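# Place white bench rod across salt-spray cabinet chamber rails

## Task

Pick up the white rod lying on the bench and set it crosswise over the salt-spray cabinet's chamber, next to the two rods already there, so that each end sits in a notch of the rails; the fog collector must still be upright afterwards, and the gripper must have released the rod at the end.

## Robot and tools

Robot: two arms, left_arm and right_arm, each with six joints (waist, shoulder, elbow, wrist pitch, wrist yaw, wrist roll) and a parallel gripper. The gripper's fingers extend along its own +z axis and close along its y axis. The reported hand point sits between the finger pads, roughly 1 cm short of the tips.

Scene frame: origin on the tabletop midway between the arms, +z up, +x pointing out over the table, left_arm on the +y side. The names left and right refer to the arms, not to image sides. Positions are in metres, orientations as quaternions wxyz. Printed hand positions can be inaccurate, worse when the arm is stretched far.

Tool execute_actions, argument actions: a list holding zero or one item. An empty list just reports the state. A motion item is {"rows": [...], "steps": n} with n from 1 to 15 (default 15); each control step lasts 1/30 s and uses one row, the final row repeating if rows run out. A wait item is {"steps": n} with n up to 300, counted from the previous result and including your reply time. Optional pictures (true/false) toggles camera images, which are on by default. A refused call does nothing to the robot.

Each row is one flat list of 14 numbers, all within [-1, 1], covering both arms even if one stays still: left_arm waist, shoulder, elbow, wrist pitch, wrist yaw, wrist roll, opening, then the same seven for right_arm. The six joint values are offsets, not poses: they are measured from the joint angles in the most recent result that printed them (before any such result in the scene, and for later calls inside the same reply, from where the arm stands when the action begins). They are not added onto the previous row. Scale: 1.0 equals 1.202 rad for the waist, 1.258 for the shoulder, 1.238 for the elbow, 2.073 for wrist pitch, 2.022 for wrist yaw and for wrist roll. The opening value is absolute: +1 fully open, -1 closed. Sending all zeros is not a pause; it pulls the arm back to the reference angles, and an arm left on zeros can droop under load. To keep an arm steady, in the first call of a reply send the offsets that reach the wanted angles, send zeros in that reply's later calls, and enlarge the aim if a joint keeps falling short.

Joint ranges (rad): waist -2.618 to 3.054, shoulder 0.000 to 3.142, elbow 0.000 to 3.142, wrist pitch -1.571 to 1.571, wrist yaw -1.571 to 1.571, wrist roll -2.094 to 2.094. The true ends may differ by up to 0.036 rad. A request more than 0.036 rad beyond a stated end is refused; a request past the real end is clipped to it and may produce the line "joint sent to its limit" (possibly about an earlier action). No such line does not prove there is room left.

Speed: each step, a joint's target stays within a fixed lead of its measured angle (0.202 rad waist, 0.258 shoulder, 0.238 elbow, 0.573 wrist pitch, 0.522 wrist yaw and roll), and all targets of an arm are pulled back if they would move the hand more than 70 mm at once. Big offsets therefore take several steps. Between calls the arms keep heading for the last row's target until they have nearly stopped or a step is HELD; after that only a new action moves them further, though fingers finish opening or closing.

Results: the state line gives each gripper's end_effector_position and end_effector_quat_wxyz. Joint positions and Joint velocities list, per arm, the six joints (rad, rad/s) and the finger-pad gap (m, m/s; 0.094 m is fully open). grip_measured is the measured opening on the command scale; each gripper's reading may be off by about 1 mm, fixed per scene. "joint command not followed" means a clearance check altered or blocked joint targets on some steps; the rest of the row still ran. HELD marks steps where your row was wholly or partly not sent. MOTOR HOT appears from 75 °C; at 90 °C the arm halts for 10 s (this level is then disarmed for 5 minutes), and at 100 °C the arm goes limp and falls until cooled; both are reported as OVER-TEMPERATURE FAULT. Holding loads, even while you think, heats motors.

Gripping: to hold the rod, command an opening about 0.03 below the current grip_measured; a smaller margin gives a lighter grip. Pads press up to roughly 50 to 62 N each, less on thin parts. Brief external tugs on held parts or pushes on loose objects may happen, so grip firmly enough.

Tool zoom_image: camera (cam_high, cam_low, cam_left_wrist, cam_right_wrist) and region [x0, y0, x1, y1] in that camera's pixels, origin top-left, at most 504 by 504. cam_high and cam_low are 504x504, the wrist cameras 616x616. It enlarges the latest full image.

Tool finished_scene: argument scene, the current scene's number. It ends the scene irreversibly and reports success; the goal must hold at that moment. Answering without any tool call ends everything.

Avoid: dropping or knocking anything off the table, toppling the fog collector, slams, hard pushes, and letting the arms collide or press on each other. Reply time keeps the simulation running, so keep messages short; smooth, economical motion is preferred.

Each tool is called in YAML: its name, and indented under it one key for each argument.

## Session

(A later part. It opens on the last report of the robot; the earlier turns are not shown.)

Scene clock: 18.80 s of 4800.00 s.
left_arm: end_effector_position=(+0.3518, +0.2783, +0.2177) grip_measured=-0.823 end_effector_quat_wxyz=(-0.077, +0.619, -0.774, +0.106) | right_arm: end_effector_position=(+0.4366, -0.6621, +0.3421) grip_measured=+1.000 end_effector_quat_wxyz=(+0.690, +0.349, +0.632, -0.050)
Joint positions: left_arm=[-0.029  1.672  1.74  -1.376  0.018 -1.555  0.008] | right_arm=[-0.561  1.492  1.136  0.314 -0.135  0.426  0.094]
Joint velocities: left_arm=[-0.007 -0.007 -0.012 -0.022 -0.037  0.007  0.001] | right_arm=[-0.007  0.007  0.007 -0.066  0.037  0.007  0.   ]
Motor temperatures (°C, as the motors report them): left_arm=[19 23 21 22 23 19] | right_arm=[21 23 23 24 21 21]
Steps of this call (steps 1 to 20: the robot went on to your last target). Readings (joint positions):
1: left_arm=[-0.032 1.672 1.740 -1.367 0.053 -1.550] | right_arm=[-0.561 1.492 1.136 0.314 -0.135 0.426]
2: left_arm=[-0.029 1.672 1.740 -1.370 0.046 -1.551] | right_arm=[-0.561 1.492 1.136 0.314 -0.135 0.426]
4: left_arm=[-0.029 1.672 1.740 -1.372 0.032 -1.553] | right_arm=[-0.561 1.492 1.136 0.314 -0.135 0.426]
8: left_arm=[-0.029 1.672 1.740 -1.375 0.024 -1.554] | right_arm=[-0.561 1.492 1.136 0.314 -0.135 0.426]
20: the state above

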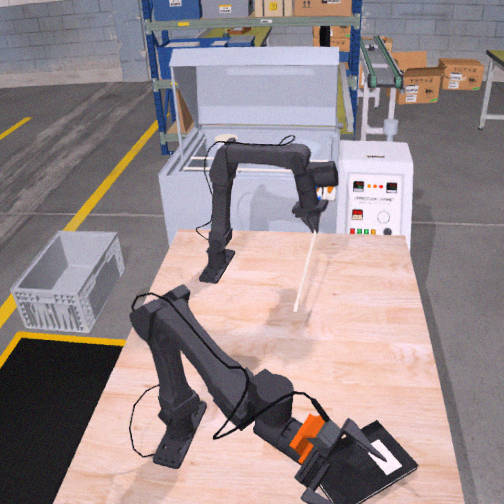

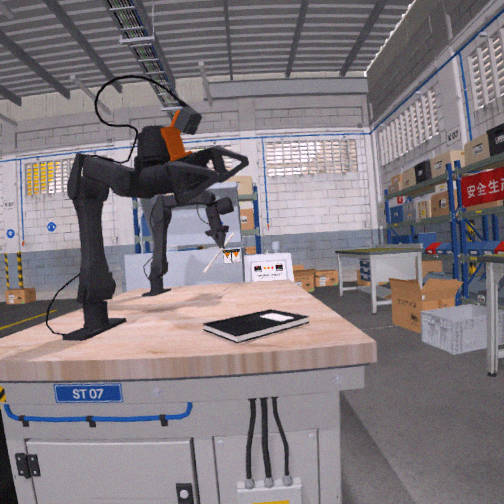

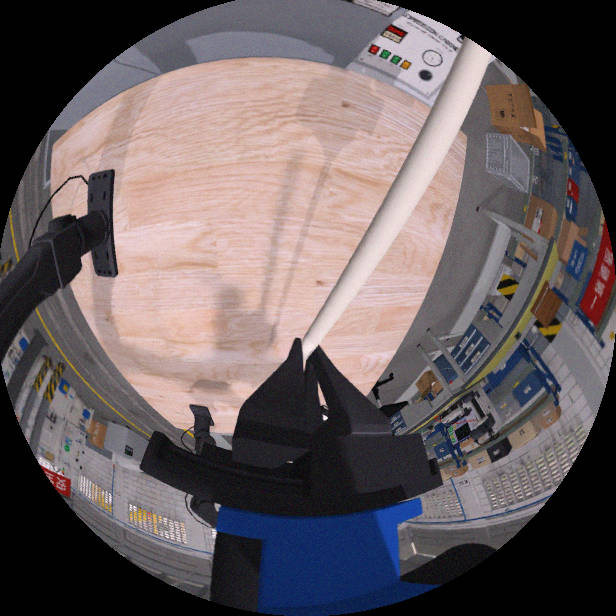

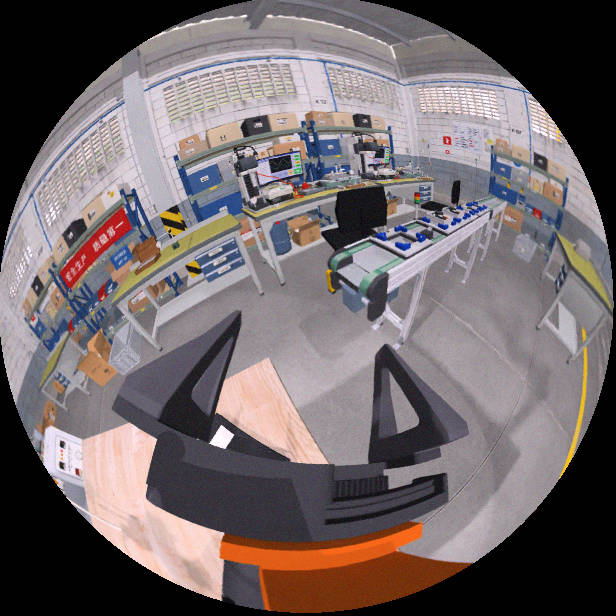

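execute_actions:
  actions:
    - {"rows":[[-0.1,0,-0.02,0,0,0,-0.86,0,0,0,0,0,0,1],[-0.2,0.02,-0.05,0,0,0,-0.86,0,0,0,0,0,0,1],[-0.3,0.04,-0.08,0,0,0,-0.86,0,0,0,0,0,0,1],[-0.5,0.08,-0.16,0.02,-0.01,0,-0.86,0,0,0,0,0,0,1]]}
  pictures: false

execute_actions:
  actions:
    - {"steps":15}

Scene clock: 20.03 s of 4800.00 s.
left_arm: end_effector_position=(+0.2258, +0.1050, +0.1227) grip_measured=-0.824 end_effector_quat_wxyz=(-0.015, -0.352, +0.936, +0.001) | right_arm: end_effector_position=(+0.4366, -0.6621, +0.3421) grip_measured=+1.000 end_effector_quat_wxyz=(+0.690, +0.349, +0.632, -0.050)
Joint positions: left_arm=[-0.661  1.8    1.541 -1.324  0.027 -1.555  0.008] | right_arm=[-0.561  1.492  1.136  0.314 -0.135  0.426  0.094]
Joint velocities: left_arm=[ 0.183 -0.095 -0.002  0.007 -0.051 -0.051 -0.   ] | right_arm=[ 0.002 -0.012  0.002 -0.007 -0.022 -0.051  0.   ]
Motor temperatures (°C, as the motors report them): left_arm=[19 23 21 22 23 19] | right_arm=[21 23 23 25 21 21]
Steps of this call (steps 1 to 15: the robot went on to your last target; steps 16 to 22: nothing new was sent; steps 23 to 37: all 15 steps of this action). Readings (joint positions):
23: left_arm=[-0.041 1.672 1.740 -1.376 0.010 -1.555] | right_arm=[-0.561 1.492 1.136 0.314 -0.135 0.426]
24: left_arm=[-0.075 1.673 1.734 -1.373 -0.001 -1.555] | right_arm=[-0.561 1.492 1.136 0.314 -0.135 0.426]
26: left_arm=[-0.183 1.677 1.697 -1.358 -0.004 -1.555] | right_arm=[-0.561 1.492 1.136 0.314 -0.135 0.426]
30: left_arm=[-0.410 1.743 1.592 -1.335 -0.003 -1.555] | right_arm=[-0.561 1.492 1.136 0.314 -0.135 0.426]
37: the state above

Scene clock: 20.53 s of 4800.00 s.
left_arm: end_effector_position=(+0.2341, +0.1127, +0.1242) grip_measured=-0.824 end_effector_quat_wxyz=(-0.007, -0.364, +0.931, +0.001) | right_arm: end_effector_position=(+0.4366, -0.6621, +0.3421) grip_measured=+1.000 end_effector_quat_wxyz=(+0.690, +0.349, +0.632, -0.050)
Joint positions: left_arm=[-0.635  1.795  1.541 -1.324  0.011 -1.555  0.008] | right_arm=[-0.561  1.492  1.136  0.314 -0.135  0.426  0.094]
Joint velocities: left_arm=[ 0.002 -0.017 -0.007 -0.037  0.007  0.037 -0.   ] | right_arm=[ 0.007 -0.002 -0.022 -0.022  0.066 -0.022  0.   ]
Motor temperatures (°C, as the motors report them): left_arm=[19 23 22 22 23 19] | right_arm=[21 23 23 25 21 21]
Steps of this call (steps 1 to 15: the robot went on to your last target). Readings (joint positions):
1: left_arm=[-0.655 1.797 1.541 -1.324 0.024 -1.555] | right_arm=[-0.561 1.492 1.136 0.314 -0.135 0.426]
2: left_arm=[-0.648 1.796 1.541 -1.324 0.021 -1.555] | right_arm=[-0.561 1.492 1.136 0.314 -0.135 0.426]
4: left_arm=[-0.637 1.795 1.541 -1.324 0.017 -1.555] | right_arm=[-0.561 1.492 1.136 0.314 -0.135 0.426]
8: left_arm=[-0.635 1.795 1.541 -1.324 0.012 -1.555] | right_arm=[-0.561 1.492 1.136 0.314 -0.135 0.426]
15: the state above

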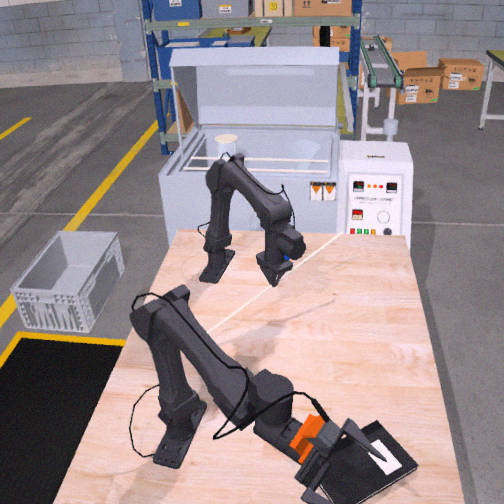

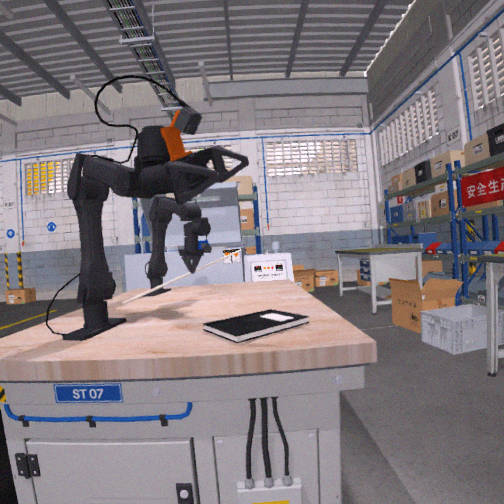

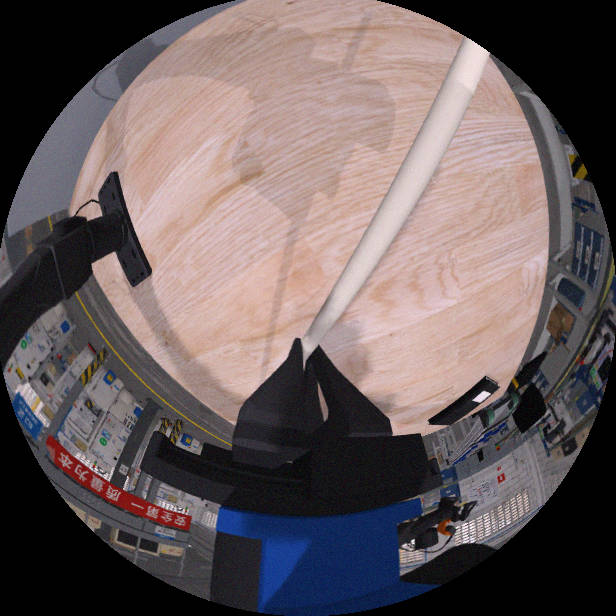

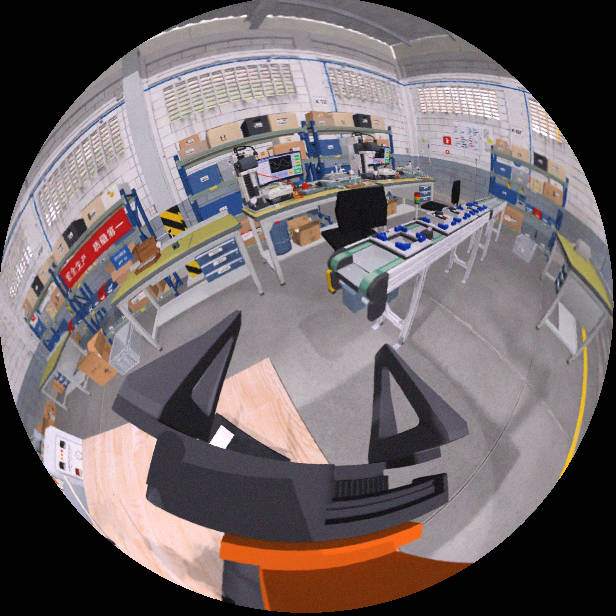

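execute_actions:
  actions:
    - {"rows":[[0,0.005,-0.01,0.008,0,0,-0.84,0,0,0,0,0,0,1],[0,0.005,-0.02,0.016,0,0,-0.84,0,0,0,0,0,0,1],[0,0.01,-0.03,0.024,0,0,-0.84,0,0,0,0,0,0,1],[0,0.01,-0.04,0.032,0,0,-0.84,0,0,0,0,0,0,1],[0,0.015,-0.05,0.04,0,0,-0.84,0,0,0,0,0,0,1],[0,0.015,-0.06,0.048,0,0,-0.84,0,0,0,0,0,0,1],[0,0.02,-0.07,0.056,0,0,-0.84,0,0,0,0,0,0,1],[0,0.02,-0.08,0.064,0,0,-0.84,0,0,0,0,0,0,1],[0,0.025,-0.09,0.072,0,0,-0.84,0,0,0,0,0,0,1],[0,0.025,-0.1,0.08,0,0,-0.84,0,0,0,0,0,0,1],[0,0.03,-0.11,0.088,0,0,-0.84,0,0,0,0,0,0,1],[0,0.035,-0.13,0.1,0,0,-0.84,0,0,0,0,0,0,1]]}
  pictures: false

execute_actions:
  actions:
    - {"rows":[[0,0.005,-0.01,0.008,0,0,-0.84,0,0,0,0,0,0,1],[0,0.005,-0.02,0.016,0,0,-0.84,0,0,0,0,0,0,1],[0,0.01,-0.03,0.024,0,0,-0.84,0,0,0,0,0,0,1],[0,0.01,-0.04,0.032,0,0,-0.84,0,0,0,0,0,0,1],[0,0.015,-0.05,0.04,0,0,-0.84,0,0,0,0,0,0,1],[0,0.015,-0.06,0.048,0,0,-0.84,0,0,0,0,0,0,1],[0,0.02,-0.07,0.056,0,0,-0.84,0,0,0,0,0,0,1],[0,0.02,-0.08,0.064,0,0,-0.84,0,0,0,0,0,0,1],[0,0.025,-0.09,0.072,0,0,-0.84,0,0,0,0,0,0,1],[0,0.025,-0.1,0.08,0,0,-0.84,0,0,0,0,0,0,1],[0,0.03,-0.11,0.088,0,0,-0.84,0,0,0,0,0,0,1],[0,0.035,-0.13,0.1,-0.005,0,-0.84,0,0,0,0,0,0,1]]}
  pictures: false

execute_actions:
  actions:
    - {"steps":12}

Scene clock: 24.13 s of 4800.00 s.
left_arm: end_effector_position=(+0.2335, +0.1093, +0.0778) grip_measured=-0.824 end_effector_quat_wxyz=(-0.015, -0.364, +0.931, +0.003) | right_arm: end_effector_position=(+0.4366, -0.6621, +0.3421) grip_measured=+1.000 end_effector_quat_wxyz=(+0.690, +0.349, +0.632, -0.050)
Joint positions: left_arm=[-0.635  1.829  1.399 -1.157  0.027 -1.555  0.008] | right_arm=[-0.561  1.492  1.136  0.314 -0.135  0.426  0.094]
Joint velocities: left_arm=[ 0.002  0.115 -0.149  0.183  0.066  0.051 -0.002] | right_arm=[-0.002 -0.017  0.012  0.007  0.022  0.022  0.   ]
Motor temperatures (°C, as the motors report them): left_arm=[19 24 22 22 22 19] | right_arm=[21 23 23 25 21 21]
Steps of this call (steps 1 to 15: the robot went on to your last target; steps 16 to 90: nothing new was sent; then 0.10 s passed at rest; steps 91 to 105: all 15 steps of this action). Readings (joint positions):
91: left_arm=[-0.635 1.795 1.541 -1.323 0.011 -1.555] | right_arm=[-0.561 1.492 1.136 0.314 -0.135 0.426]
92: left_arm=[-0.635 1.795 1.541 -1.320 0.011 -1.555] | right_arm=[-0.561 1.492 1.136 0.314 -0.135 0.426]
94: left_arm=[-0.635 1.795 1.532 -1.301 0.011 -1.555] | right_arm=[-0.561 1.492 1.136 0.314 -0.135 0.426]
98: left_arm=[-0.635 1.798 1.482 -1.250 0.011 -1.555] | right_arm=[-0.561 1.492 1.136 0.314 -0.135 0.426]
105: the state above

Scene clock: 24.63 s of 4800.00 s.
left_arm: end_effector_position=(+0.2273, +0.1091, +0.0347) grip_measured=-0.824 end_effector_quat_wxyz=(-0.028, -0.364, +0.931, -0.001) | right_arm: end_effector_position=(+0.4366, -0.6621, +0.3421) grip_measured=+1.000 end_effector_quat_wxyz=(+0.690, +0.349, +0.632, -0.050)
Joint positions: left_arm=[-0.635  1.86   1.26  -0.989  0.053 -1.555  0.008] | right_arm=[-0.561  1.492  1.136  0.314 -0.135  0.426  0.094]
Joint velocities: left_arm=[-0.017  0.173 -0.168  0.183 -0.007  0.007 -0.001] | right_arm=[-0.012 -0.002  0.007  0.022  0.007  0.007  0.   ]
Motor temperatures (°C, as the motors report them): left_arm=[19 24 22 22 22 19] | right_arm=[21 23 23 25 21 21]
Steps of this call (steps 1 to 15: all 15 steps of this action). Readings (joint positions):
1: left_arm=[-0.635 1.833 1.397 -1.154 0.032 -1.555] | right_arm=[-0.561 1.492 1.136 0.314 -0.135 0.426]
2: left_arm=[-0.635 1.833 1.395 -1.150 0.037 -1.555] | right_arm=[-0.561 1.492 1.136 0.314 -0.135 0.426]
4: left_arm=[-0.635 1.833 1.388 -1.136 0.043 -1.555] | right_arm=[-0.561 1.492 1.136 0.314 -0.135 0.426]
8: left_arm=[-0.635 1.833 1.344 -1.084 0.051 -1.555] | right_arm=[-0.561 1.492 1.136 0.314 -0.135 0.426]
15: the state above

Scene clock: 25.03 s of 4800.00 s.
left_arm: end_effector_position=(+0.2296, +0.1067, +0.0307) grip_measured=-0.824 end_effector_quat_wxyz=(-0.026, -0.363, +0.931, -0.007) | right_arm: end_effector_position=(+0.4366, -0.6621, +0.3421) grip_measured=+1.000 end_effector_quat_wxyz=(+0.690, +0.349, +0.632, -0.050)
Joint positions: left_arm=[-0.635  1.867  1.253 -0.963  0.053 -1.553  0.008] | right_arm=[-0.561  1.492  1.136  0.314 -0.135  0.426  0.094]
Joint velocities: left_arm=[-0.002  0.017 -0.012  0.066 -0.095 -0.11  -0.   ] | right_arm=[-0.007 -0.002 -0.022 -0.066 -0.007 -0.007  0.   ]
Motor temperatures (°C, as the motors report them): left_arm=[19 24 22 22 22 19] | right_arm=[21 23 23 25 21 21]
Steps of this call (steps 1 to 12: the robot went on to your last target). Readings (joint positions):
1: left_arm=[-0.635 1.864 1.256 -0.983 0.053 -1.555] | right_arm=[-0.561 1.492 1.136 0.314 -0.135 0.426]
2: left_arm=[-0.635 1.867 1.254 -0.978 0.053 -1.555] | right_arm=[-0.561 1.492 1.136 0.314 -0.135 0.426]
4: left_arm=[-0.635 1.867 1.253 -0.972 0.053 -1.555] | right_arm=[-0.561 1.492 1.136 0.314 -0.135 0.426]
8: left_arm=[-0.635 1.867 1.253 -0.965 0.053 -1.554] | right_arm=[-0.561 1.492 1.136 0.314 -0.135 0.426]
12: the state above

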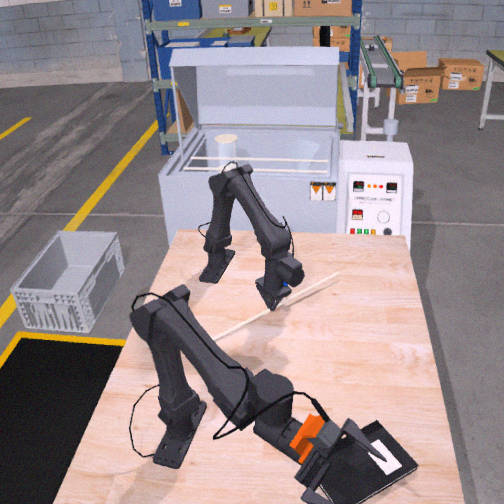

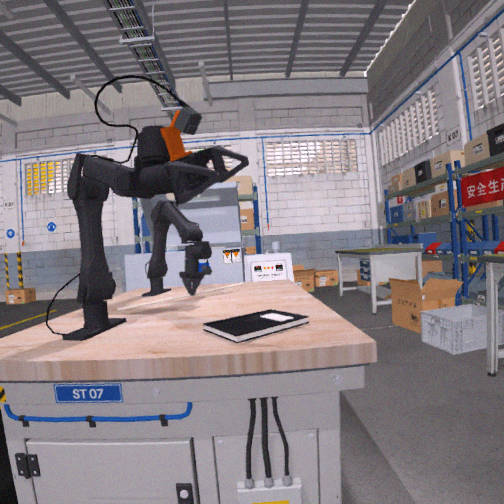

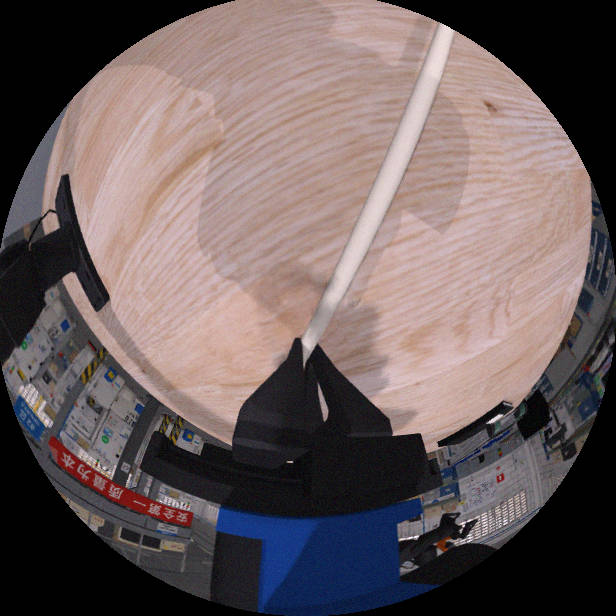

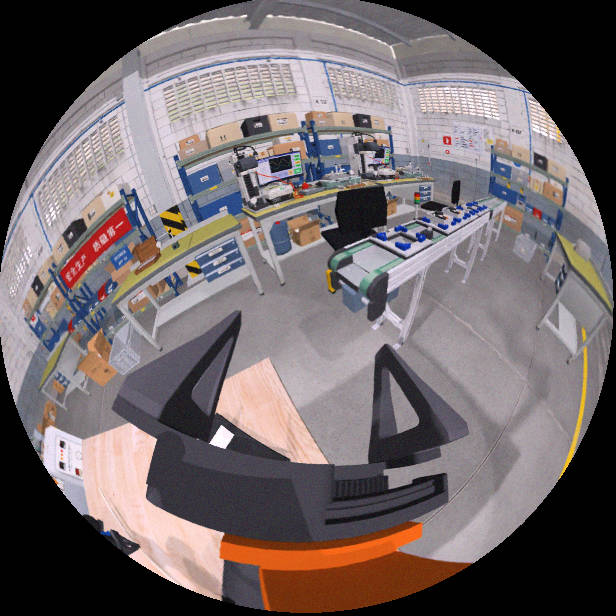

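execute_actions:
  actions:
    - {"rows":[[0,0.025,-0.03,0.03,-0.04,-0.01,-0.83,0,0,0,0,0,0,1],[0,0.025,-0.03,0.03,-0.04,-0.01,-0.83,0,0,0,0,0,0,1],[0,0.025,-0.03,0.03,-0.04,-0.01,-0.83,0,0,0,0,0,0,1],[0,0.025,-0.03,0.03,-0.04,-0.01,-0.83,0,0,0,0,0,0,1],[0,0.025,-0.03,0.03,-0.04,-0.01,-0.83,0,0,0,0,0,0,1],[0,0.025,-0.03,0.03,-0.04,-0.01,-0.83,0,0,0,0,0,0,1],[0,0.025,-0.03,0.03,-0.03,-0.01,-0.7,0,0,0,0,0,0,1]]}
  pictures: false

execute_actions:
  actions:
    - {"rows":[[0,0,0,0,0,0,-0.87,0,0,0,0,0,0,1]],"steps":10}
  pictures: false

execute_actions:
  actions:
    - {"rows":[[0,-0.03,0.04,-0.025,0,0,-0.87,0,0,0,0,0,0,1],[0,-0.06,0.08,-0.05,0,0,-0.87,0,0,0,0,0,0,1],[0,-0.09,0.13,-0.075,0,0,-0.87,0,0,0,0,0,0,1],[0,-0.12,0.17,-0.1,0,0,-0.87,0,0,0,0,0,0,1],[0,-0.34,0.48,-0.29,0,0,-0.87,0,0,0,0,0,0,1]]}
  pictures: false

execute_actions:
  actions:
    - {"steps":20}
  pictures: false

execute_actions:
  actions:
    - {"rows":[[0.04,0,0,0,0,0,-0.87,0,0,0,0,0,0,1],[0.08,0,0,0,0,0,-0.87,0,0,0,0,0,0,1],[0.6,0,0,0,0,0,-0.87,0,0,0,0,0,0,1]]}

Scene clock: 27.33 s of 4800.00 s.
left_arm: end_effector_position=(+0.2358, +0.1086, +0.0202) grip_measured=-0.703 end_effector_quat_wxyz=(-0.009, -0.368, +0.930, -0.004) | right_arm: end_effector_position=(+0.4366, -0.6621, +0.3421) grip_measured=+1.000 end_effector_quat_wxyz=(+0.690, +0.349, +0.632, -0.050)
Joint positions: left_arm=[-0.635  1.887  1.235 -0.919  0.02  -1.563  0.014] | right_arm=[-0.561  1.492  1.136  0.314 -0.135  0.426  0.094]
Joint velocities: left_arm=[-0.002 -0.017 -0.007  0.051 -0.007 -0.095  0.   ] | right_arm=[ 0.017  0.007 -0.007  0.037 -0.007 -0.051  0.   ]
Motor temperatures (°C, as the motors report them): left_arm=[19 24 22 22 22 19] | right_arm=[21 23 24 25 21 21]
Steps of this call (steps 1 to 30: the robot went on to your last target; steps 31 to 54: nothing new was sent; steps 55 to 69: all 15 steps of this action). Readings (joint positions):
55: left_arm=[-0.635 1.868 1.250 -0.956 0.049 -1.553] | right_arm=[-0.561 1.492 1.136 0.314 -0.135 0.426]
56: left_arm=[-0.635 1.870 1.246 -0.947 0.044 -1.553] | right_arm=[-0.561 1.492 1.136 0.314 -0.135 0.426]
58: left_arm=[-0.635 1.878 1.240 -0.933 0.035 -1.555] | right_arm=[-0.561 1.492 1.136 0.314 -0.135 0.426]
62: left_arm=[-0.635 1.887 1.235 -0.923 0.026 -1.559] | right_arm=[-0.561 1.492 1.136 0.314 -0.135 0.426]
69: the state above

Scene clock: 27.67 s of 4800.00 s.
left_arm: end_effector_position=(+0.2360, +0.1083, +0.0202) grip_measured=-0.826 end_effector_quat_wxyz=(-0.009, -0.368, +0.930, -0.004) | right_arm: end_effector_position=(+0.4366, -0.6621, +0.3421) grip_measured=+1.000 end_effector_quat_wxyz=(+0.690, +0.349, +0.632, -0.050)
Joint positions: left_arm=[-0.635  1.887  1.235 -0.918  0.02  -1.563  0.008] | right_arm=[-0.561  1.492  1.136  0.314 -0.135  0.426  0.094]
Joint velocities: left_arm=[ 0.007 -0.012 -0.007 -0.037  0.007 -0.066 -0.001] | right_arm=[-0.017 -0.022  0.007  0.007 -0.037  0.022  0.   ]
Motor temperatures (°C, as the motors report them): left_arm=[19 24 22 22 22 19] | right_arm=[21 23 24 25 21 21]
Steps of this call (steps 1 to 10: all 10 steps of this action). Readings (joint positions):
1: left_arm=[-0.635 1.887 1.235 -0.918 0.020 -1.563] | right_arm=[-0.561 1.492 1.136 0.314 -0.135 0.426]
2: left_arm=[-0.635 1.887 1.235 -0.918 0.020 -1.563] | right_arm=[-0.561 1.492 1.136 0.314 -0.135 0.426]
4: left_arm=[-0.635 1.887 1.235 -0.918 0.020 -1.563] | right_arm=[-0.561 1.492 1.136 0.314 -0.135 0.426]
8: left_arm=[-0.635 1.887 1.235 -0.918 0.020 -1.563] | right_arm=[-0.561 1.492 1.136 0.314 -0.135 0.426]
10: the state above

Scene clock: 28.17 s of 4800.00 s.
left_arm: end_effector_position=(+0.2406, +0.1030, +0.2634) grip_measured=-0.826 end_effector_quat_wxyz=(+0.070, -0.357, +0.909, -0.202) | right_arm: end_effector_position=(+0.4366, -0.6621, +0.3421) grip_measured=+1.000 end_effector_quat_wxyz=(+0.690, +0.349, +0.632, -0.050)
Joint positions: left_arm=[-0.635  1.527  1.725 -1.338  0.022 -1.563  0.008] | right_arm=[-0.561  1.492  1.136  0.314 -0.135  0.426  0.094]
Joint velocities: left_arm=[-0.007 -0.662  1.394 -0.842  0.007  0.007  0.   ] | right_arm=[ 0.002  0.002 -0.017 -0.007 -0.037 -0.037  0.   ]
Motor temperatures (°C, as the motors report them): left_arm=[19 24 22 22 22 19] | right_arm=[21 23 24 25 21 21]
Steps of this call (steps 1 to 15: all 15 steps of this action). Readings (joint positions):
1: left_arm=[-0.635 1.886 1.238 -0.923 0.021 -1.563] | right_arm=[-0.561 1.492 1.136 0.314 -0.135 0.426]
2: left_arm=[-0.635 1.883 1.249 -0.939 0.021 -1.563] | right_arm=[-0.561 1.492 1.136 0.314 -0.135 0.426]
4: left_arm=[-0.635 1.861 1.301 -0.996 0.021 -1.563] | right_arm=[-0.561 1.492 1.136 0.314 -0.135 0.426]
8: left_arm=[-0.635 1.741 1.430 -1.137 0.022 -1.563] | right_arm=[-0.561 1.492 1.136 0.314 -0.135 0.426]
15: the state above

Scene clock: 28.83 s of 4800.00 s.
left_arm: end_effector_position=(+0.2141, +0.1309, +0.3018) grip_measured=-0.826 end_effector_quat_wxyz=(+0.072, -0.357, +0.908, -0.208) | right_arm: end_effector_position=(+0.4366, -0.6621, +0.3421) grip_measured=+1.000 end_effector_quat_wxyz=(+0.690, +0.349, +0.632, -0.050)
Joint positions: left_arm=[-0.635  1.455  1.829 -1.503  0.022 -1.563  0.008] | right_arm=[-0.561  1.492  1.136  0.314 -0.135  0.426  0.094]
Joint velocities: left_arm=[-0.002 -0.002  0.002 -0.037 -0.037 -0.007 -0.001] | right_arm=[-0.017  0.012  0.007  0.051 -0.051 -0.066  0.   ]
Motor temperatures (°C, as the motors report them): left_arm=[19 24 22 22 22 19] | right_arm=[21 23 24 25 21 21]
Steps of this call (steps 1 to 20: the robot went on to your last target). Readings (joint positions):
1: left_arm=[-0.635 1.503 1.767 -1.363 0.022 -1.563] | right_arm=[-0.561 1.492 1.136 0.314 -0.135 0.426]
2: left_arm=[-0.635 1.479 1.797 -1.382 0.022 -1.563] | right_arm=[-0.561 1.492 1.136 0.314 -0.135 0.426]
4: left_arm=[-0.635 1.441 1.826 -1.417 0.022 -1.563] | right_arm=[-0.561 1.492 1.136 0.314 -0.135 0.426]
8: left_arm=[-0.635 1.437 1.829 -1.475 0.022 -1.563] | right_arm=[-0.561 1.492 1.136 0.314 -0.135 0.426]
20: the state above

Scene clock: 29.33 s of 4800.00 s.
left_arm: end_effector_position=(+0.3123, +0.3265, +0.3023) grip_measured=-0.826 end_effector_quat_wxyz=(-0.149, +0.658, -0.719, +0.167) | right_arm: end_effector_position=(+0.4366, -0.6621, +0.3421) grip_measured=+1.000 end_effector_quat_wxyz=(+0.690, +0.349, +0.632, -0.050)
Joint positions: left_arm=[ 0.095  1.458  1.829 -1.49   0.01  -1.564  0.008] | right_arm=[-0.561  1.492  1.136  0.314 -0.135  0.426  0.094]
Joint velocities: left_arm=[-0.032 -0.007  0.007 -0.081  0.066 -0.037 -0.001] | right_arm=[ 0.007  0.022 -0.002  0.051  0.051 -0.051  0.   ]
Motor temperatures (°C, as the motors report them): left_arm=[19 24 22 22 22 19] | right_arm=[21 23 24 25 21 21]
Steps of this call (steps 1 to 15: all 15 steps of this action). Readings (joint positions):
1: left_arm=[-0.630 1.455 1.829 -1.503 0.026 -1.563] | right_arm=[-0.561 1.492 1.136 0.314 -0.135 0.426]
2: left_arm=[-0.612 1.455 1.829 -1.503 0.032 -1.563] | right_arm=[-0.561 1.492 1.136 0.314 -0.135 0.426]
4: left_arm=[-0.505 1.455 1.829 -1.501 0.050 -1.563] | right_arm=[-0.561 1.492 1.136 0.314 -0.135 0.426]
8: left_arm=[-0.204 1.456 1.829 -1.493 0.040 -1.563] | right_arm=[-0.561 1.492 1.136 0.314 -0.135 0.426]
15: the state above

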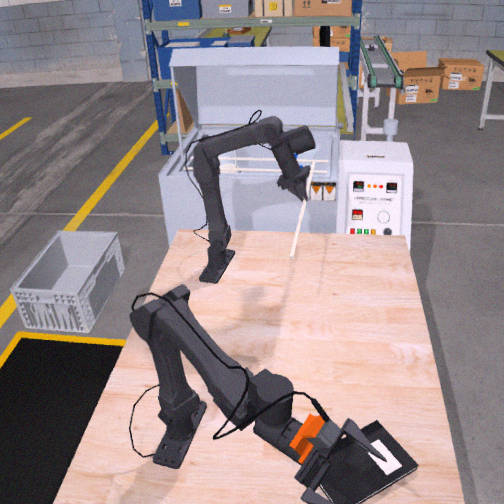

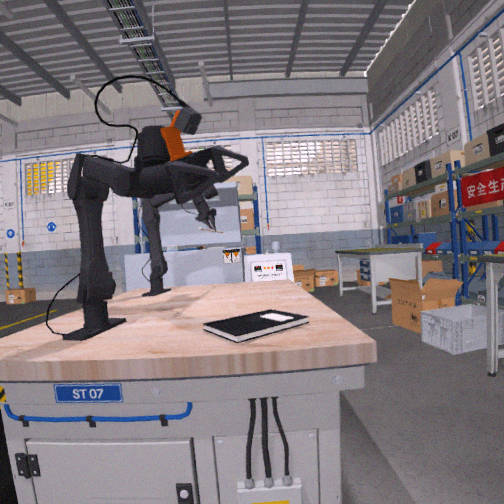

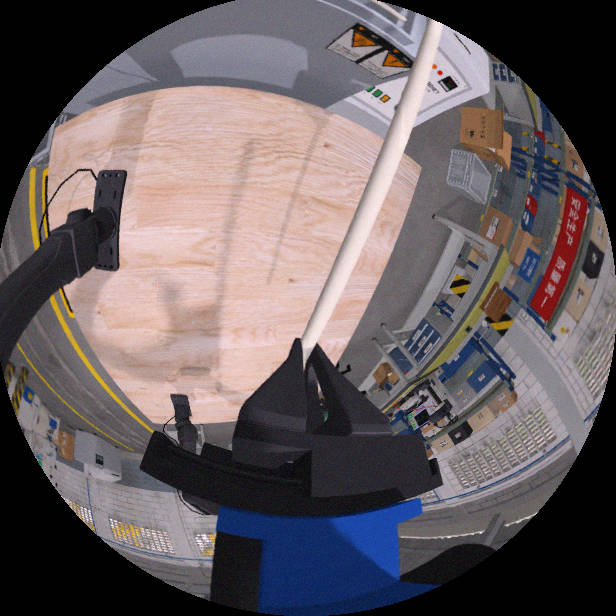

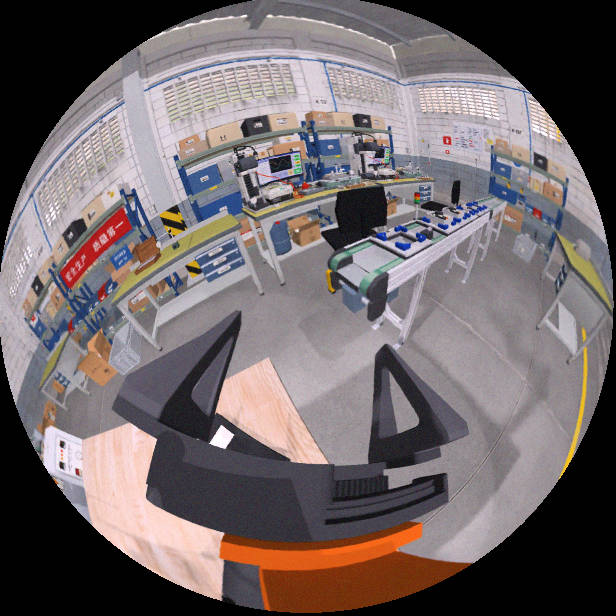

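execute_actions:
  actions:
    - {"rows":[[0.04,0,0,0,0,-0.05,-0.87,0,0,0,0,0,0,1],[0.08,0,0,0,0,-0.1,-0.87,0,0,0,0,0,0,1],[0.14,0,0,0,0,-0.12,-0.87,0,0,0,0,0,0,1],[0.2,0,0,0,0,-0.12,-0.87,0,0,0,0,0,0,1],[0.55,0,0,0,-0.04,-0.12,-0.87,0,0,0,0,0,0,1]]}
  pictures: false

execute_actions:
  actions:
    - {"rows":[[0.55,0,0,0,-0.04,0,-0.87,0,0,0,0,0,0,1]]}
  pictures: false

execute_actions:
  actions:
    - {"steps":12}

Scene clock: 30.80 s of 4800.00 s.
left_arm: end_effector_position=(+0.2561, +0.5345, +0.3041) grip_measured=-0.826 end_effector_quat_wxyz=(-0.210, +0.906, -0.352, +0.101) | right_arm: end_effector_position=(+0.4366, -0.6621, +0.3421) grip_measured=+1.000 end_effector_quat_wxyz=(+0.690, +0.349, +0.632, -0.050)
Joint positions: left_arm=[ 0.765  1.458  1.829 -1.477 -0.073 -1.792  0.008] | right_arm=[-0.561  1.492  1.136  0.314 -0.135  0.426  0.094]
Joint velocities: left_arm=[-0.042 -0.017 -0.022 -0.022  0.081 -0.066 -0.   ] | right_arm=[-0.007 -0.002 -0.017 -0.037  0.081  0.007  0.   ]
Motor temperatures (°C, as the motors report them): left_arm=[19 24 22 22 22 19] | right_arm=[21 23 24 25 21 21]
Steps of this call (steps 1 to 29: the robot went on to your last target; steps 30 to 44: all 15 steps of this action). Readings (joint positions):
30: left_arm=[0.100 1.458 1.829 -1.490 0.024 -1.578] | right_arm=[-0.561 1.492 1.136 0.314 -0.135 0.426]
31: left_arm=[0.117 1.458 1.829 -1.490 0.028 -1.609] | right_arm=[-0.561 1.492 1.136 0.314 -0.135 0.426]
33: left_arm=[0.205 1.458 1.829 -1.490 0.038 -1.676] | right_arm=[-0.561 1.492 1.136 0.314 -0.135 0.426]
37: left_arm=[0.495 1.458 1.829 -1.480 -0.011 -1.749] | right_arm=[-0.561 1.492 1.136 0.314 -0.135 0.426]
44: the state above

Scene clock: 31.30 s of 4800.00 s.
left_arm: end_effector_position=(+0.0764, +0.6562, +0.3060) grip_measured=-0.825 end_effector_quat_wxyz=(-0.246, +0.969, -0.025, -0.010) | right_arm: end_effector_position=(+0.4366, -0.6621, +0.3421) grip_measured=+1.000 end_effector_quat_wxyz=(+0.690, +0.349, +0.632, -0.050)
Joint positions: left_arm=[ 1.435  1.462  1.829 -1.463 -0.152 -1.792  0.008] | right_arm=[-0.561  1.492  1.136  0.314 -0.135  0.426  0.094]
Joint velocities: left_arm=[ 0.007  0.007 -0.012  0.007  0.007  0.007  0.   ] | right_arm=[-0.022 -0.002 -0.007 -0.007  0.022 -0.022  0.   ]
Motor temperatures (°C, as the motors report them): left_arm=[19 24 22 22 22 19] | right_arm=[21 23 24 25 21 21]
Steps of this call (steps 1 to 15: all 15 steps of this action). Readings (joint positions):
1: left_arm=[0.792 1.458 1.829 -1.477 -0.062 -1.793] | right_arm=[-0.561 1.492 1.136 0.314 -0.135 0.426]
2: left_arm=[0.848 1.458 1.829 -1.475 -0.063 -1.792] | right_arm=[-0.561 1.492 1.136 0.314 -0.135 0.426]
4: left_arm=[0.995 1.459 1.829 -1.469 -0.085 -1.792] | right_arm=[-0.561 1.492 1.136 0.314 -0.135 0.426]
8: left_arm=[1.298 1.461 1.829 -1.463 -0.115 -1.792] | right_arm=[-0.561 1.492 1.136 0.314 -0.135 0.426]
15: the state above

Scene clock: 31.70 s of 4800.00 s.
left_arm: end_effector_position=(+0.0766, +0.6561, +0.3060) grip_measured=-0.825 end_effector_quat_wxyz=(-0.246, +0.969, -0.025, -0.009) | right_arm: end_effector_position=(+0.4366, -0.6621, +0.3421) grip_measured=+1.000 end_effector_quat_wxyz=(+0.690, +0.349, +0.632, -0.050)
Joint positions: left_arm=[ 1.435  1.462  1.829 -1.463 -0.151 -1.792  0.008] | right_arm=[-0.561  1.492  1.136  0.314 -0.135  0.426  0.094]
Joint velocities: left_arm=[-0.017 -0.002 -0.012  0.022  0.007  0.007 -0.001] | right_arm=[ 0.007  0.012 -0.002  0.022  0.037 -0.051  0.   ]
Motor temperatures (°C, as the motors report them): left_arm=[19 24 22 22 22 19] | right_arm=[21 23 24 25 21 21]
Steps of this call (steps 1 to 12: the robot went on to your last target). Readings (joint positions):
1: left_arm=[1.435 1.462 1.829 -1.463 -0.152 -1.792] | right_arm=[-0.561 1.492 1.136 0.314 -0.135 0.426]
2: left_arm=[1.435 1.462 1.829 -1.463 -0.152 -1.792] | right_arm=[-0.561 1.492 1.136 0.314 -0.135 0.426]
4: left_arm=[1.435 1.462 1.829 -1.463 -0.151 -1.792] | right_arm=[-0.561 1.492 1.136 0.314 -0.135 0.426]
8: left_arm=[1.435 1.462 1.829 -1.463 -0.151 -1.792] | right_arm=[-0.561 1.492 1.136 0.314 -0.135 0.426]
12: the state above

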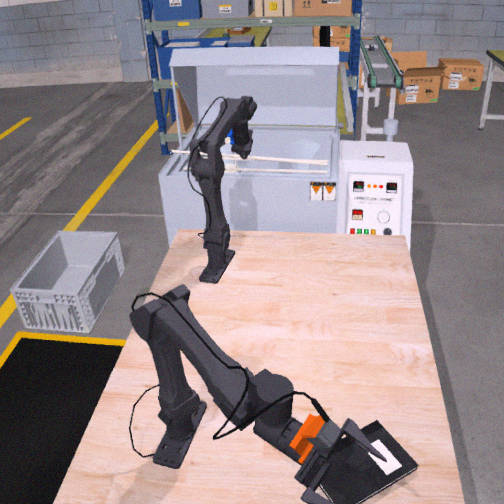

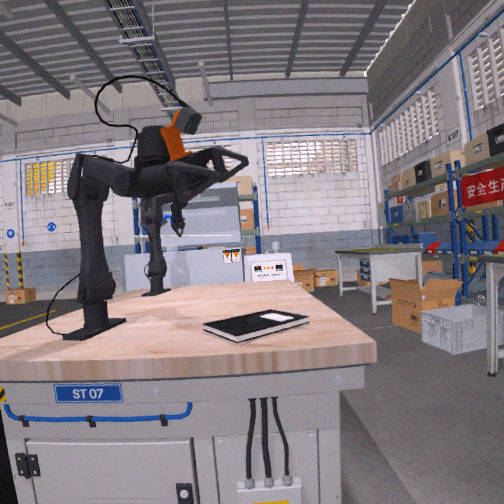

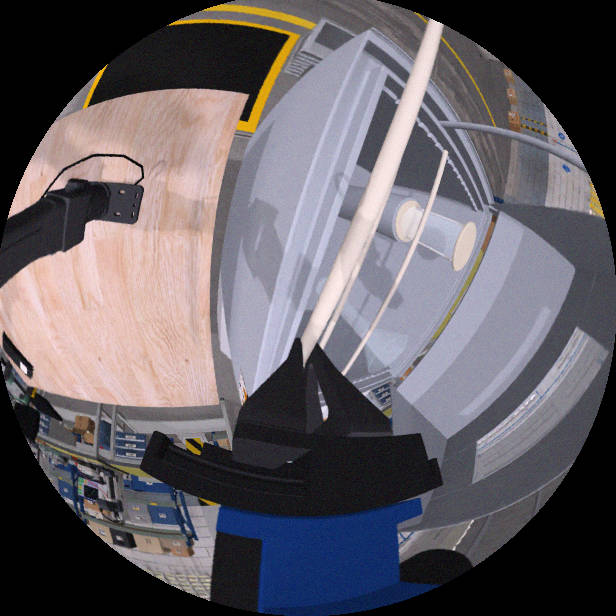

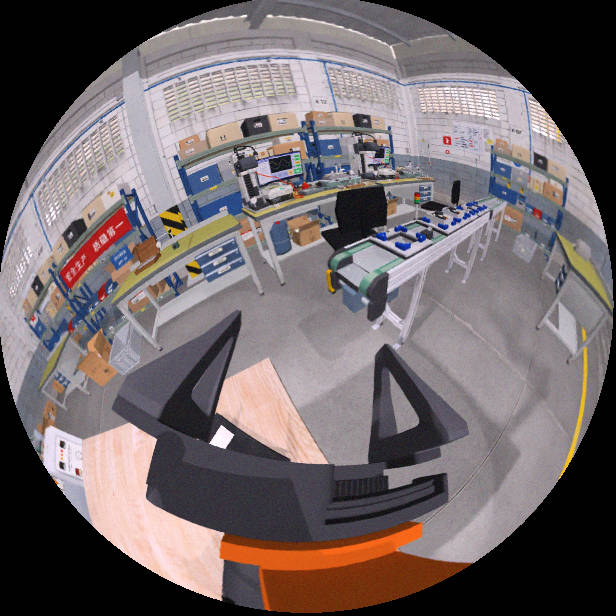

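execute_actions:
  actions:
    - {"rows":[[0,0.03,0.03,0,0.01,-0.02,-0.87,0,0,0,0,0,0,1],[0,0.06,0.05,0,0.02,-0.04,-0.87,0,0,0,0,0,0,1],[0,0.09,0.07,0,0.03,-0.06,-0.87,0,0,0,0,0,0,1],[-0.01,0.12,0.08,0,0.04,-0.08,-0.87,0,0,0,0,0,0,1],[-0.01,0.15,0.08,0,0.04,-0.08,-0.87,0,0,0,0,0,0,1],[-0.01,0.18,0.08,0,0.04,-0.08,-0.87,0,0,0,0,0,0,1],[-0.02,0.21,0.085,-0.005,0.04,-0.08,-0.87,0,0,0,0,0,0,1]]}
  pictures: false

execute_actions:
  actions:
    - {"steps":15}

zoom_image:
  camera: "cam_high"
  region: [150,90,360,200]

Scene clock: 34.00 s of 4800.00 s.
left_arm: end_effector_position=(+0.1132, +0.7045, +0.2370) grip_measured=-0.825 end_effector_quat_wxyz=(-0.138, +0.990, +0.025, +0.013) | right_arm: end_effector_position=(+0.4366, -0.6621, +0.3421) grip_measured=+1.000 end_effector_quat_wxyz=(+0.690, +0.349, +0.632, -0.050)
Joint positions: left_arm=[ 1.419  1.761  1.92  -1.461 -0.071 -1.939  0.008] | right_arm=[-0.561  1.492  1.136  0.314 -0.135  0.426  0.094]
Joint velocities: left_arm=[-0.032 -0.149 -0.007  0.051  0.022 -0.022  0.002] | right_arm=[ 0.007 -0.012  0.002  0.066 -0.11  -0.095  0.   ]
Motor temperatures (°C, as the motors report them): left_arm=[19 24 22 22 22 19] | right_arm=[21 23 24 25 21 21]
Steps of this call (steps 1 to 15: the robot went on to your last target; steps 16 to 54: nothing new was sent; steps 55 to 69: all 15 steps of this action). Readings (joint positions):
55: left_arm=[1.435 1.464 1.831 -1.464 -0.148 -1.798] | right_arm=[-0.561 1.492 1.136 0.314 -0.135 0.426]
56: left_arm=[1.435 1.474 1.841 -1.468 -0.141 -1.810] | right_arm=[-0.561 1.492 1.136 0.314 -0.135 0.426]
58: left_arm=[1.435 1.519 1.882 -1.472 -0.121 -1.851] | right_arm=[-0.561 1.492 1.136 0.314 -0.135 0.426]
62: left_arm=[1.430 1.656 1.920 -1.462 -0.092 -1.909] | right_arm=[-0.561 1.492 1.136 0.314 -0.135 0.426]
69: the state above

Scene clock: 34.50 s of 4800.00 s.
left_arm: end_effector_position=(+0.0772, +0.6979, +0.2414) grip_measured=-0.825 end_effector_quat_wxyz=(-0.139, +0.987, +0.051, -0.058) | right_arm: end_effector_position=(+0.4366, -0.6621, +0.3421) grip_measured=+1.000 end_effector_quat_wxyz=(+0.690, +0.349, +0.632, -0.050)
Joint positions: left_arm=[ 1.444  1.746  1.92  -1.52  -0.203 -1.953  0.008] | right_arm=[-0.561  1.492  1.136  0.314 -0.135  0.426  0.094]
Joint velocities: left_arm=[-0.007 -0.076  0.002 -0.125 -0.037  0.037 -0.   ] | right_arm=[ 0.007  0.007 -0.002  0.066  0.007  0.022  0.   ]
Motor temperatures (°C, as the motors report them): left_arm=[19 24 22 22 22 19] | right_arm=[21 23 24 25 21 21]
Steps of this call (steps 1 to 15: the robot went on to your last target). Readings (joint positions):
1: left_arm=[1.419 1.756 1.920 -1.461 -0.070 -1.941] | right_arm=[-0.561 1.492 1.136 0.314 -0.135 0.426]
2: left_arm=[1.419 1.752 1.920 -1.462 -0.074 -1.942] | right_arm=[-0.561 1.492 1.136 0.314 -0.135 0.426]
4: left_arm=[1.426 1.750 1.920 -1.484 -0.123 -1.944] | right_arm=[-0.561 1.492 1.136 0.314 -0.135 0.426]
8: left_arm=[1.457 1.750 1.920 -1.517 -0.196 -1.949] | right_arm=[-0.561 1.492 1.136 0.314 -0.135 0.426]
15: the state above

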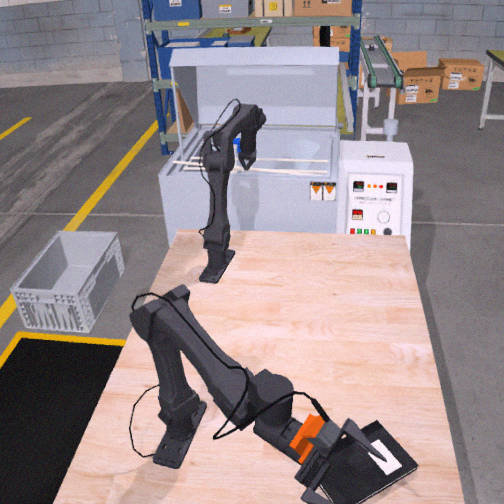

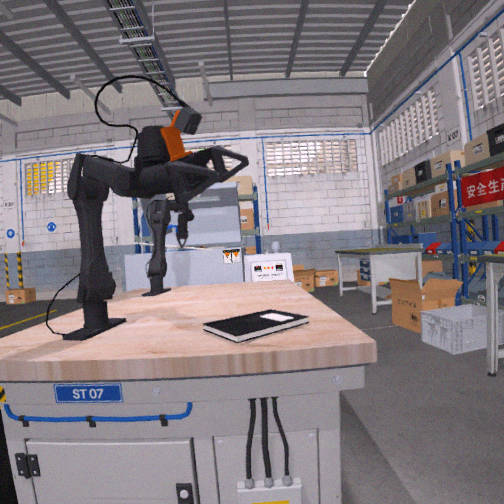

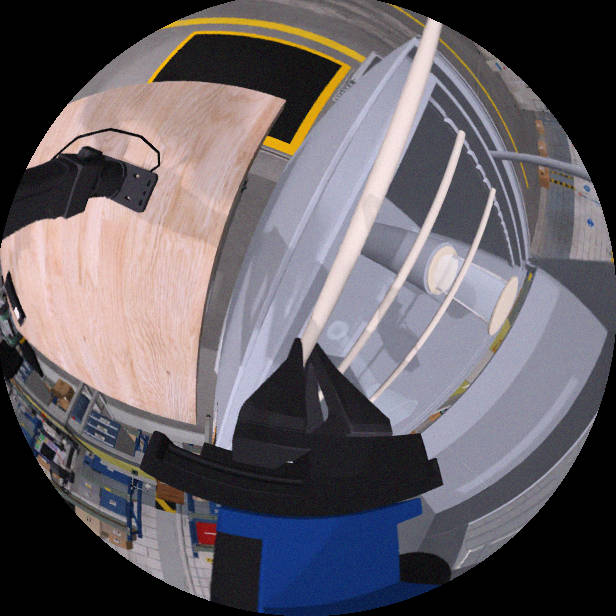

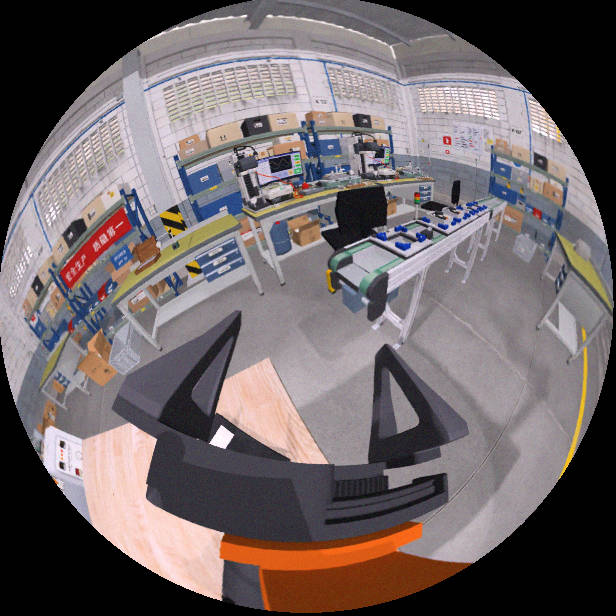

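Region (150, 90, 360, 200) of cam_high's 504x504 image, scaled by 2.400, with more detail than that image has; it fills the top 264 rows of this view, and the rest is white.

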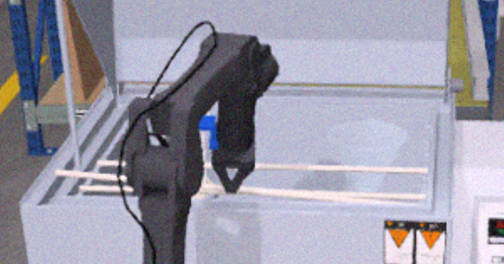

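execute_actions:
  actions:
    - {"rows":[[-0.01,0,0.03,0.02,0.03,0,-0.87,0,0,0,0,0,0,1],[-0.02,0,0.06,0.03,0.04,0,-0.87,0,0,0,0,0,0,1],[-0.03,0.035,0.075,0.045,0.06,0.005,-0.87,0,0,0,0,0,0,1]]}
  pictures: false

execute_actions:
  actions:
    - {"steps":15}

zoom_image:
  camera: "cam_high"
  region: [150,90,360,200]

Scene clock: 35.97 s of 4800.00 s.
left_arm: end_effector_position=(+0.0779, +0.7108, +0.2510) grip_measured=-0.825 end_effector_quat_wxyz=(-0.160, +0.984, +0.045, -0.060) | right_arm: end_effector_position=(+0.4366, -0.6621, +0.3421) grip_measured=+1.000 end_effector_quat_wxyz=(+0.690, +0.349, +0.632, -0.050)
Joint positions: left_arm=[ 1.444  1.772  1.98  -1.514 -0.221 -1.934  0.008] | right_arm=[-0.561  1.492  1.136  0.314 -0.135  0.426  0.094]
Joint velocities: left_arm=[-0.012  0.007 -0.007 -0.037  0.022 -0.007 -0.001] | right_arm=[ 0.002 -0.012  0.012 -0.051 -0.051 -0.051  0.   ]
Motor temperatures (°C, as the motors report them): left_arm=[19 24 22 22 22 19] | right_arm=[21 23 24 26 21 21]
Steps of this call (steps 1 to 15: the robot went on to your last target; steps 16 to 29: nothing new was sent; steps 30 to 44: all 15 steps of this action). Readings (joint positions):
30: left_arm=[1.444 1.740 1.920 -1.521 -0.201 -1.953] | right_arm=[-0.561 1.492 1.136 0.314 -0.135 0.426]
31: left_arm=[1.444 1.741 1.927 -1.521 -0.202 -1.953] | right_arm=[-0.561 1.492 1.136 0.314 -0.135 0.426]
33: left_arm=[1.444 1.756 1.961 -1.519 -0.208 -1.949] | right_arm=[-0.561 1.492 1.136 0.314 -0.135 0.426]
37: left_arm=[1.444 1.768 1.980 -1.514 -0.218 -1.936] | right_arm=[-0.561 1.492 1.136 0.314 -0.135 0.426]
44: the state above

Scene clock: 36.47 s of 4800.00 s.
left_arm: end_effector_position=(+0.0779, +0.7108, +0.2510) grip_measured=-0.825 end_effector_quat_wxyz=(-0.160, +0.984, +0.045, -0.060) | right_arm: end_effector_position=(+0.4366, -0.6621, +0.3421) grip_measured=+1.000 end_effector_quat_wxyz=(+0.690, +0.349, +0.632, -0.050)
Joint positions: left_arm=[ 1.444  1.772  1.98  -1.514 -0.221 -1.933  0.008] | right_arm=[-0.561  1.492  1.136  0.314 -0.135  0.426  0.094]
Joint velocities: left_arm=[ 0.012 -0.007 -0.017 -0.007  0.007  0.066 -0.001] | right_arm=[ 0.007 -0.017 -0.002  0.051  0.022  0.066  0.   ]
Motor temperatures (°C, as the motors report them): left_arm=[19 24 22 22 22 19] | right_arm=[21 23 24 26 21 21]
Steps of this call (steps 1 to 15: the robot went on to your last target). Readings (joint positions):
1: left_arm=[1.444 1.772 1.980 -1.514 -0.221 -1.933] | right_arm=[-0.561 1.492 1.136 0.314 -0.135 0.426]
2: left_arm=[1.444 1.772 1.980 -1.514 -0.221 -1.933] | right_arm=[-0.561 1.492 1.136 0.314 -0.135 0.426]
4: left_arm=[1.444 1.772 1.980 -1.514 -0.221 -1.933] | right_arm=[-0.561 1.492 1.136 0.314 -0.135 0.426]
8: left_arm=[1.444 1.772 1.980 -1.514 -0.221 -1.933] | right_arm=[-0.561 1.492 1.136 0.314 -0.135 0.426]
15: the state above
All arms were judged still, so your last target was given up. Only a new action makes them travel on or press farther. Fingers that are still opening or closing keep moving.

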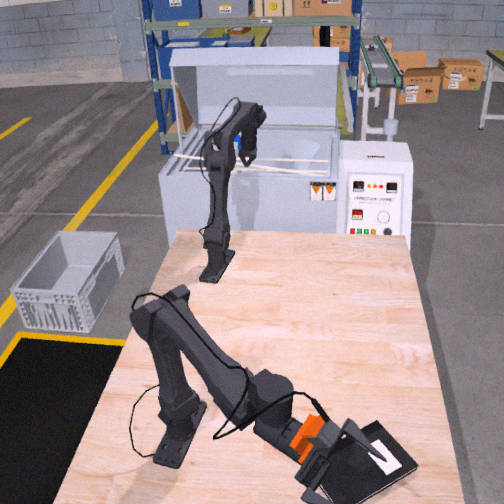

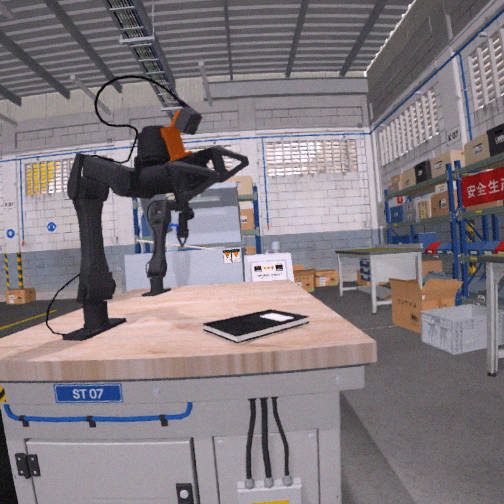

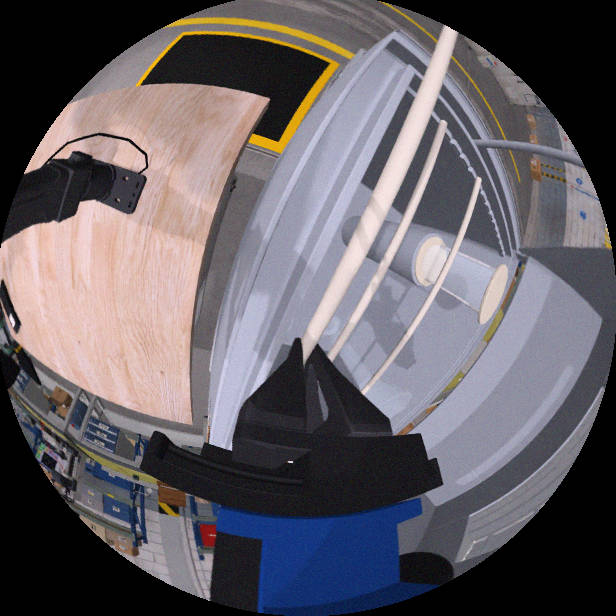

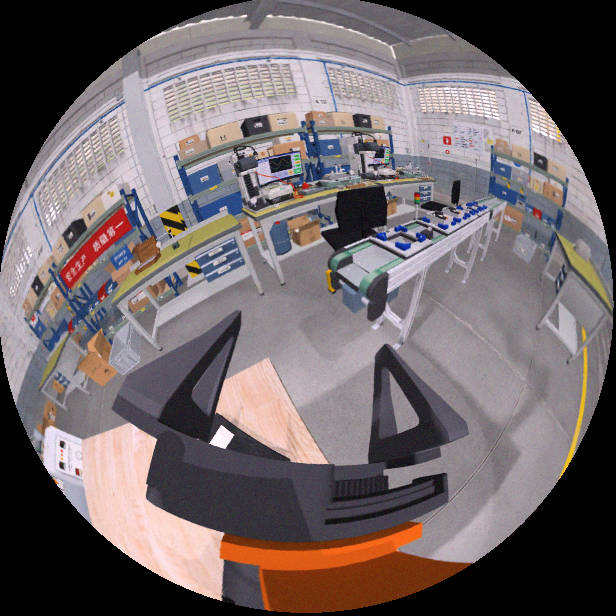

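Region (150, 90, 360, 200) of cam_high's 504x504 image, scaled by 2.400, with more detail than that image has; it fills the top 264 rows of this view, and the rest is white.

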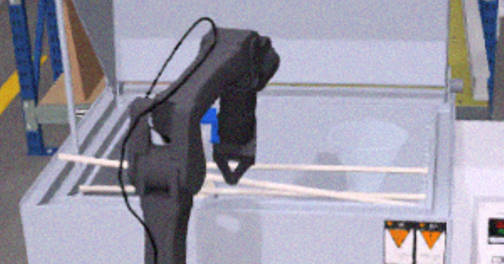

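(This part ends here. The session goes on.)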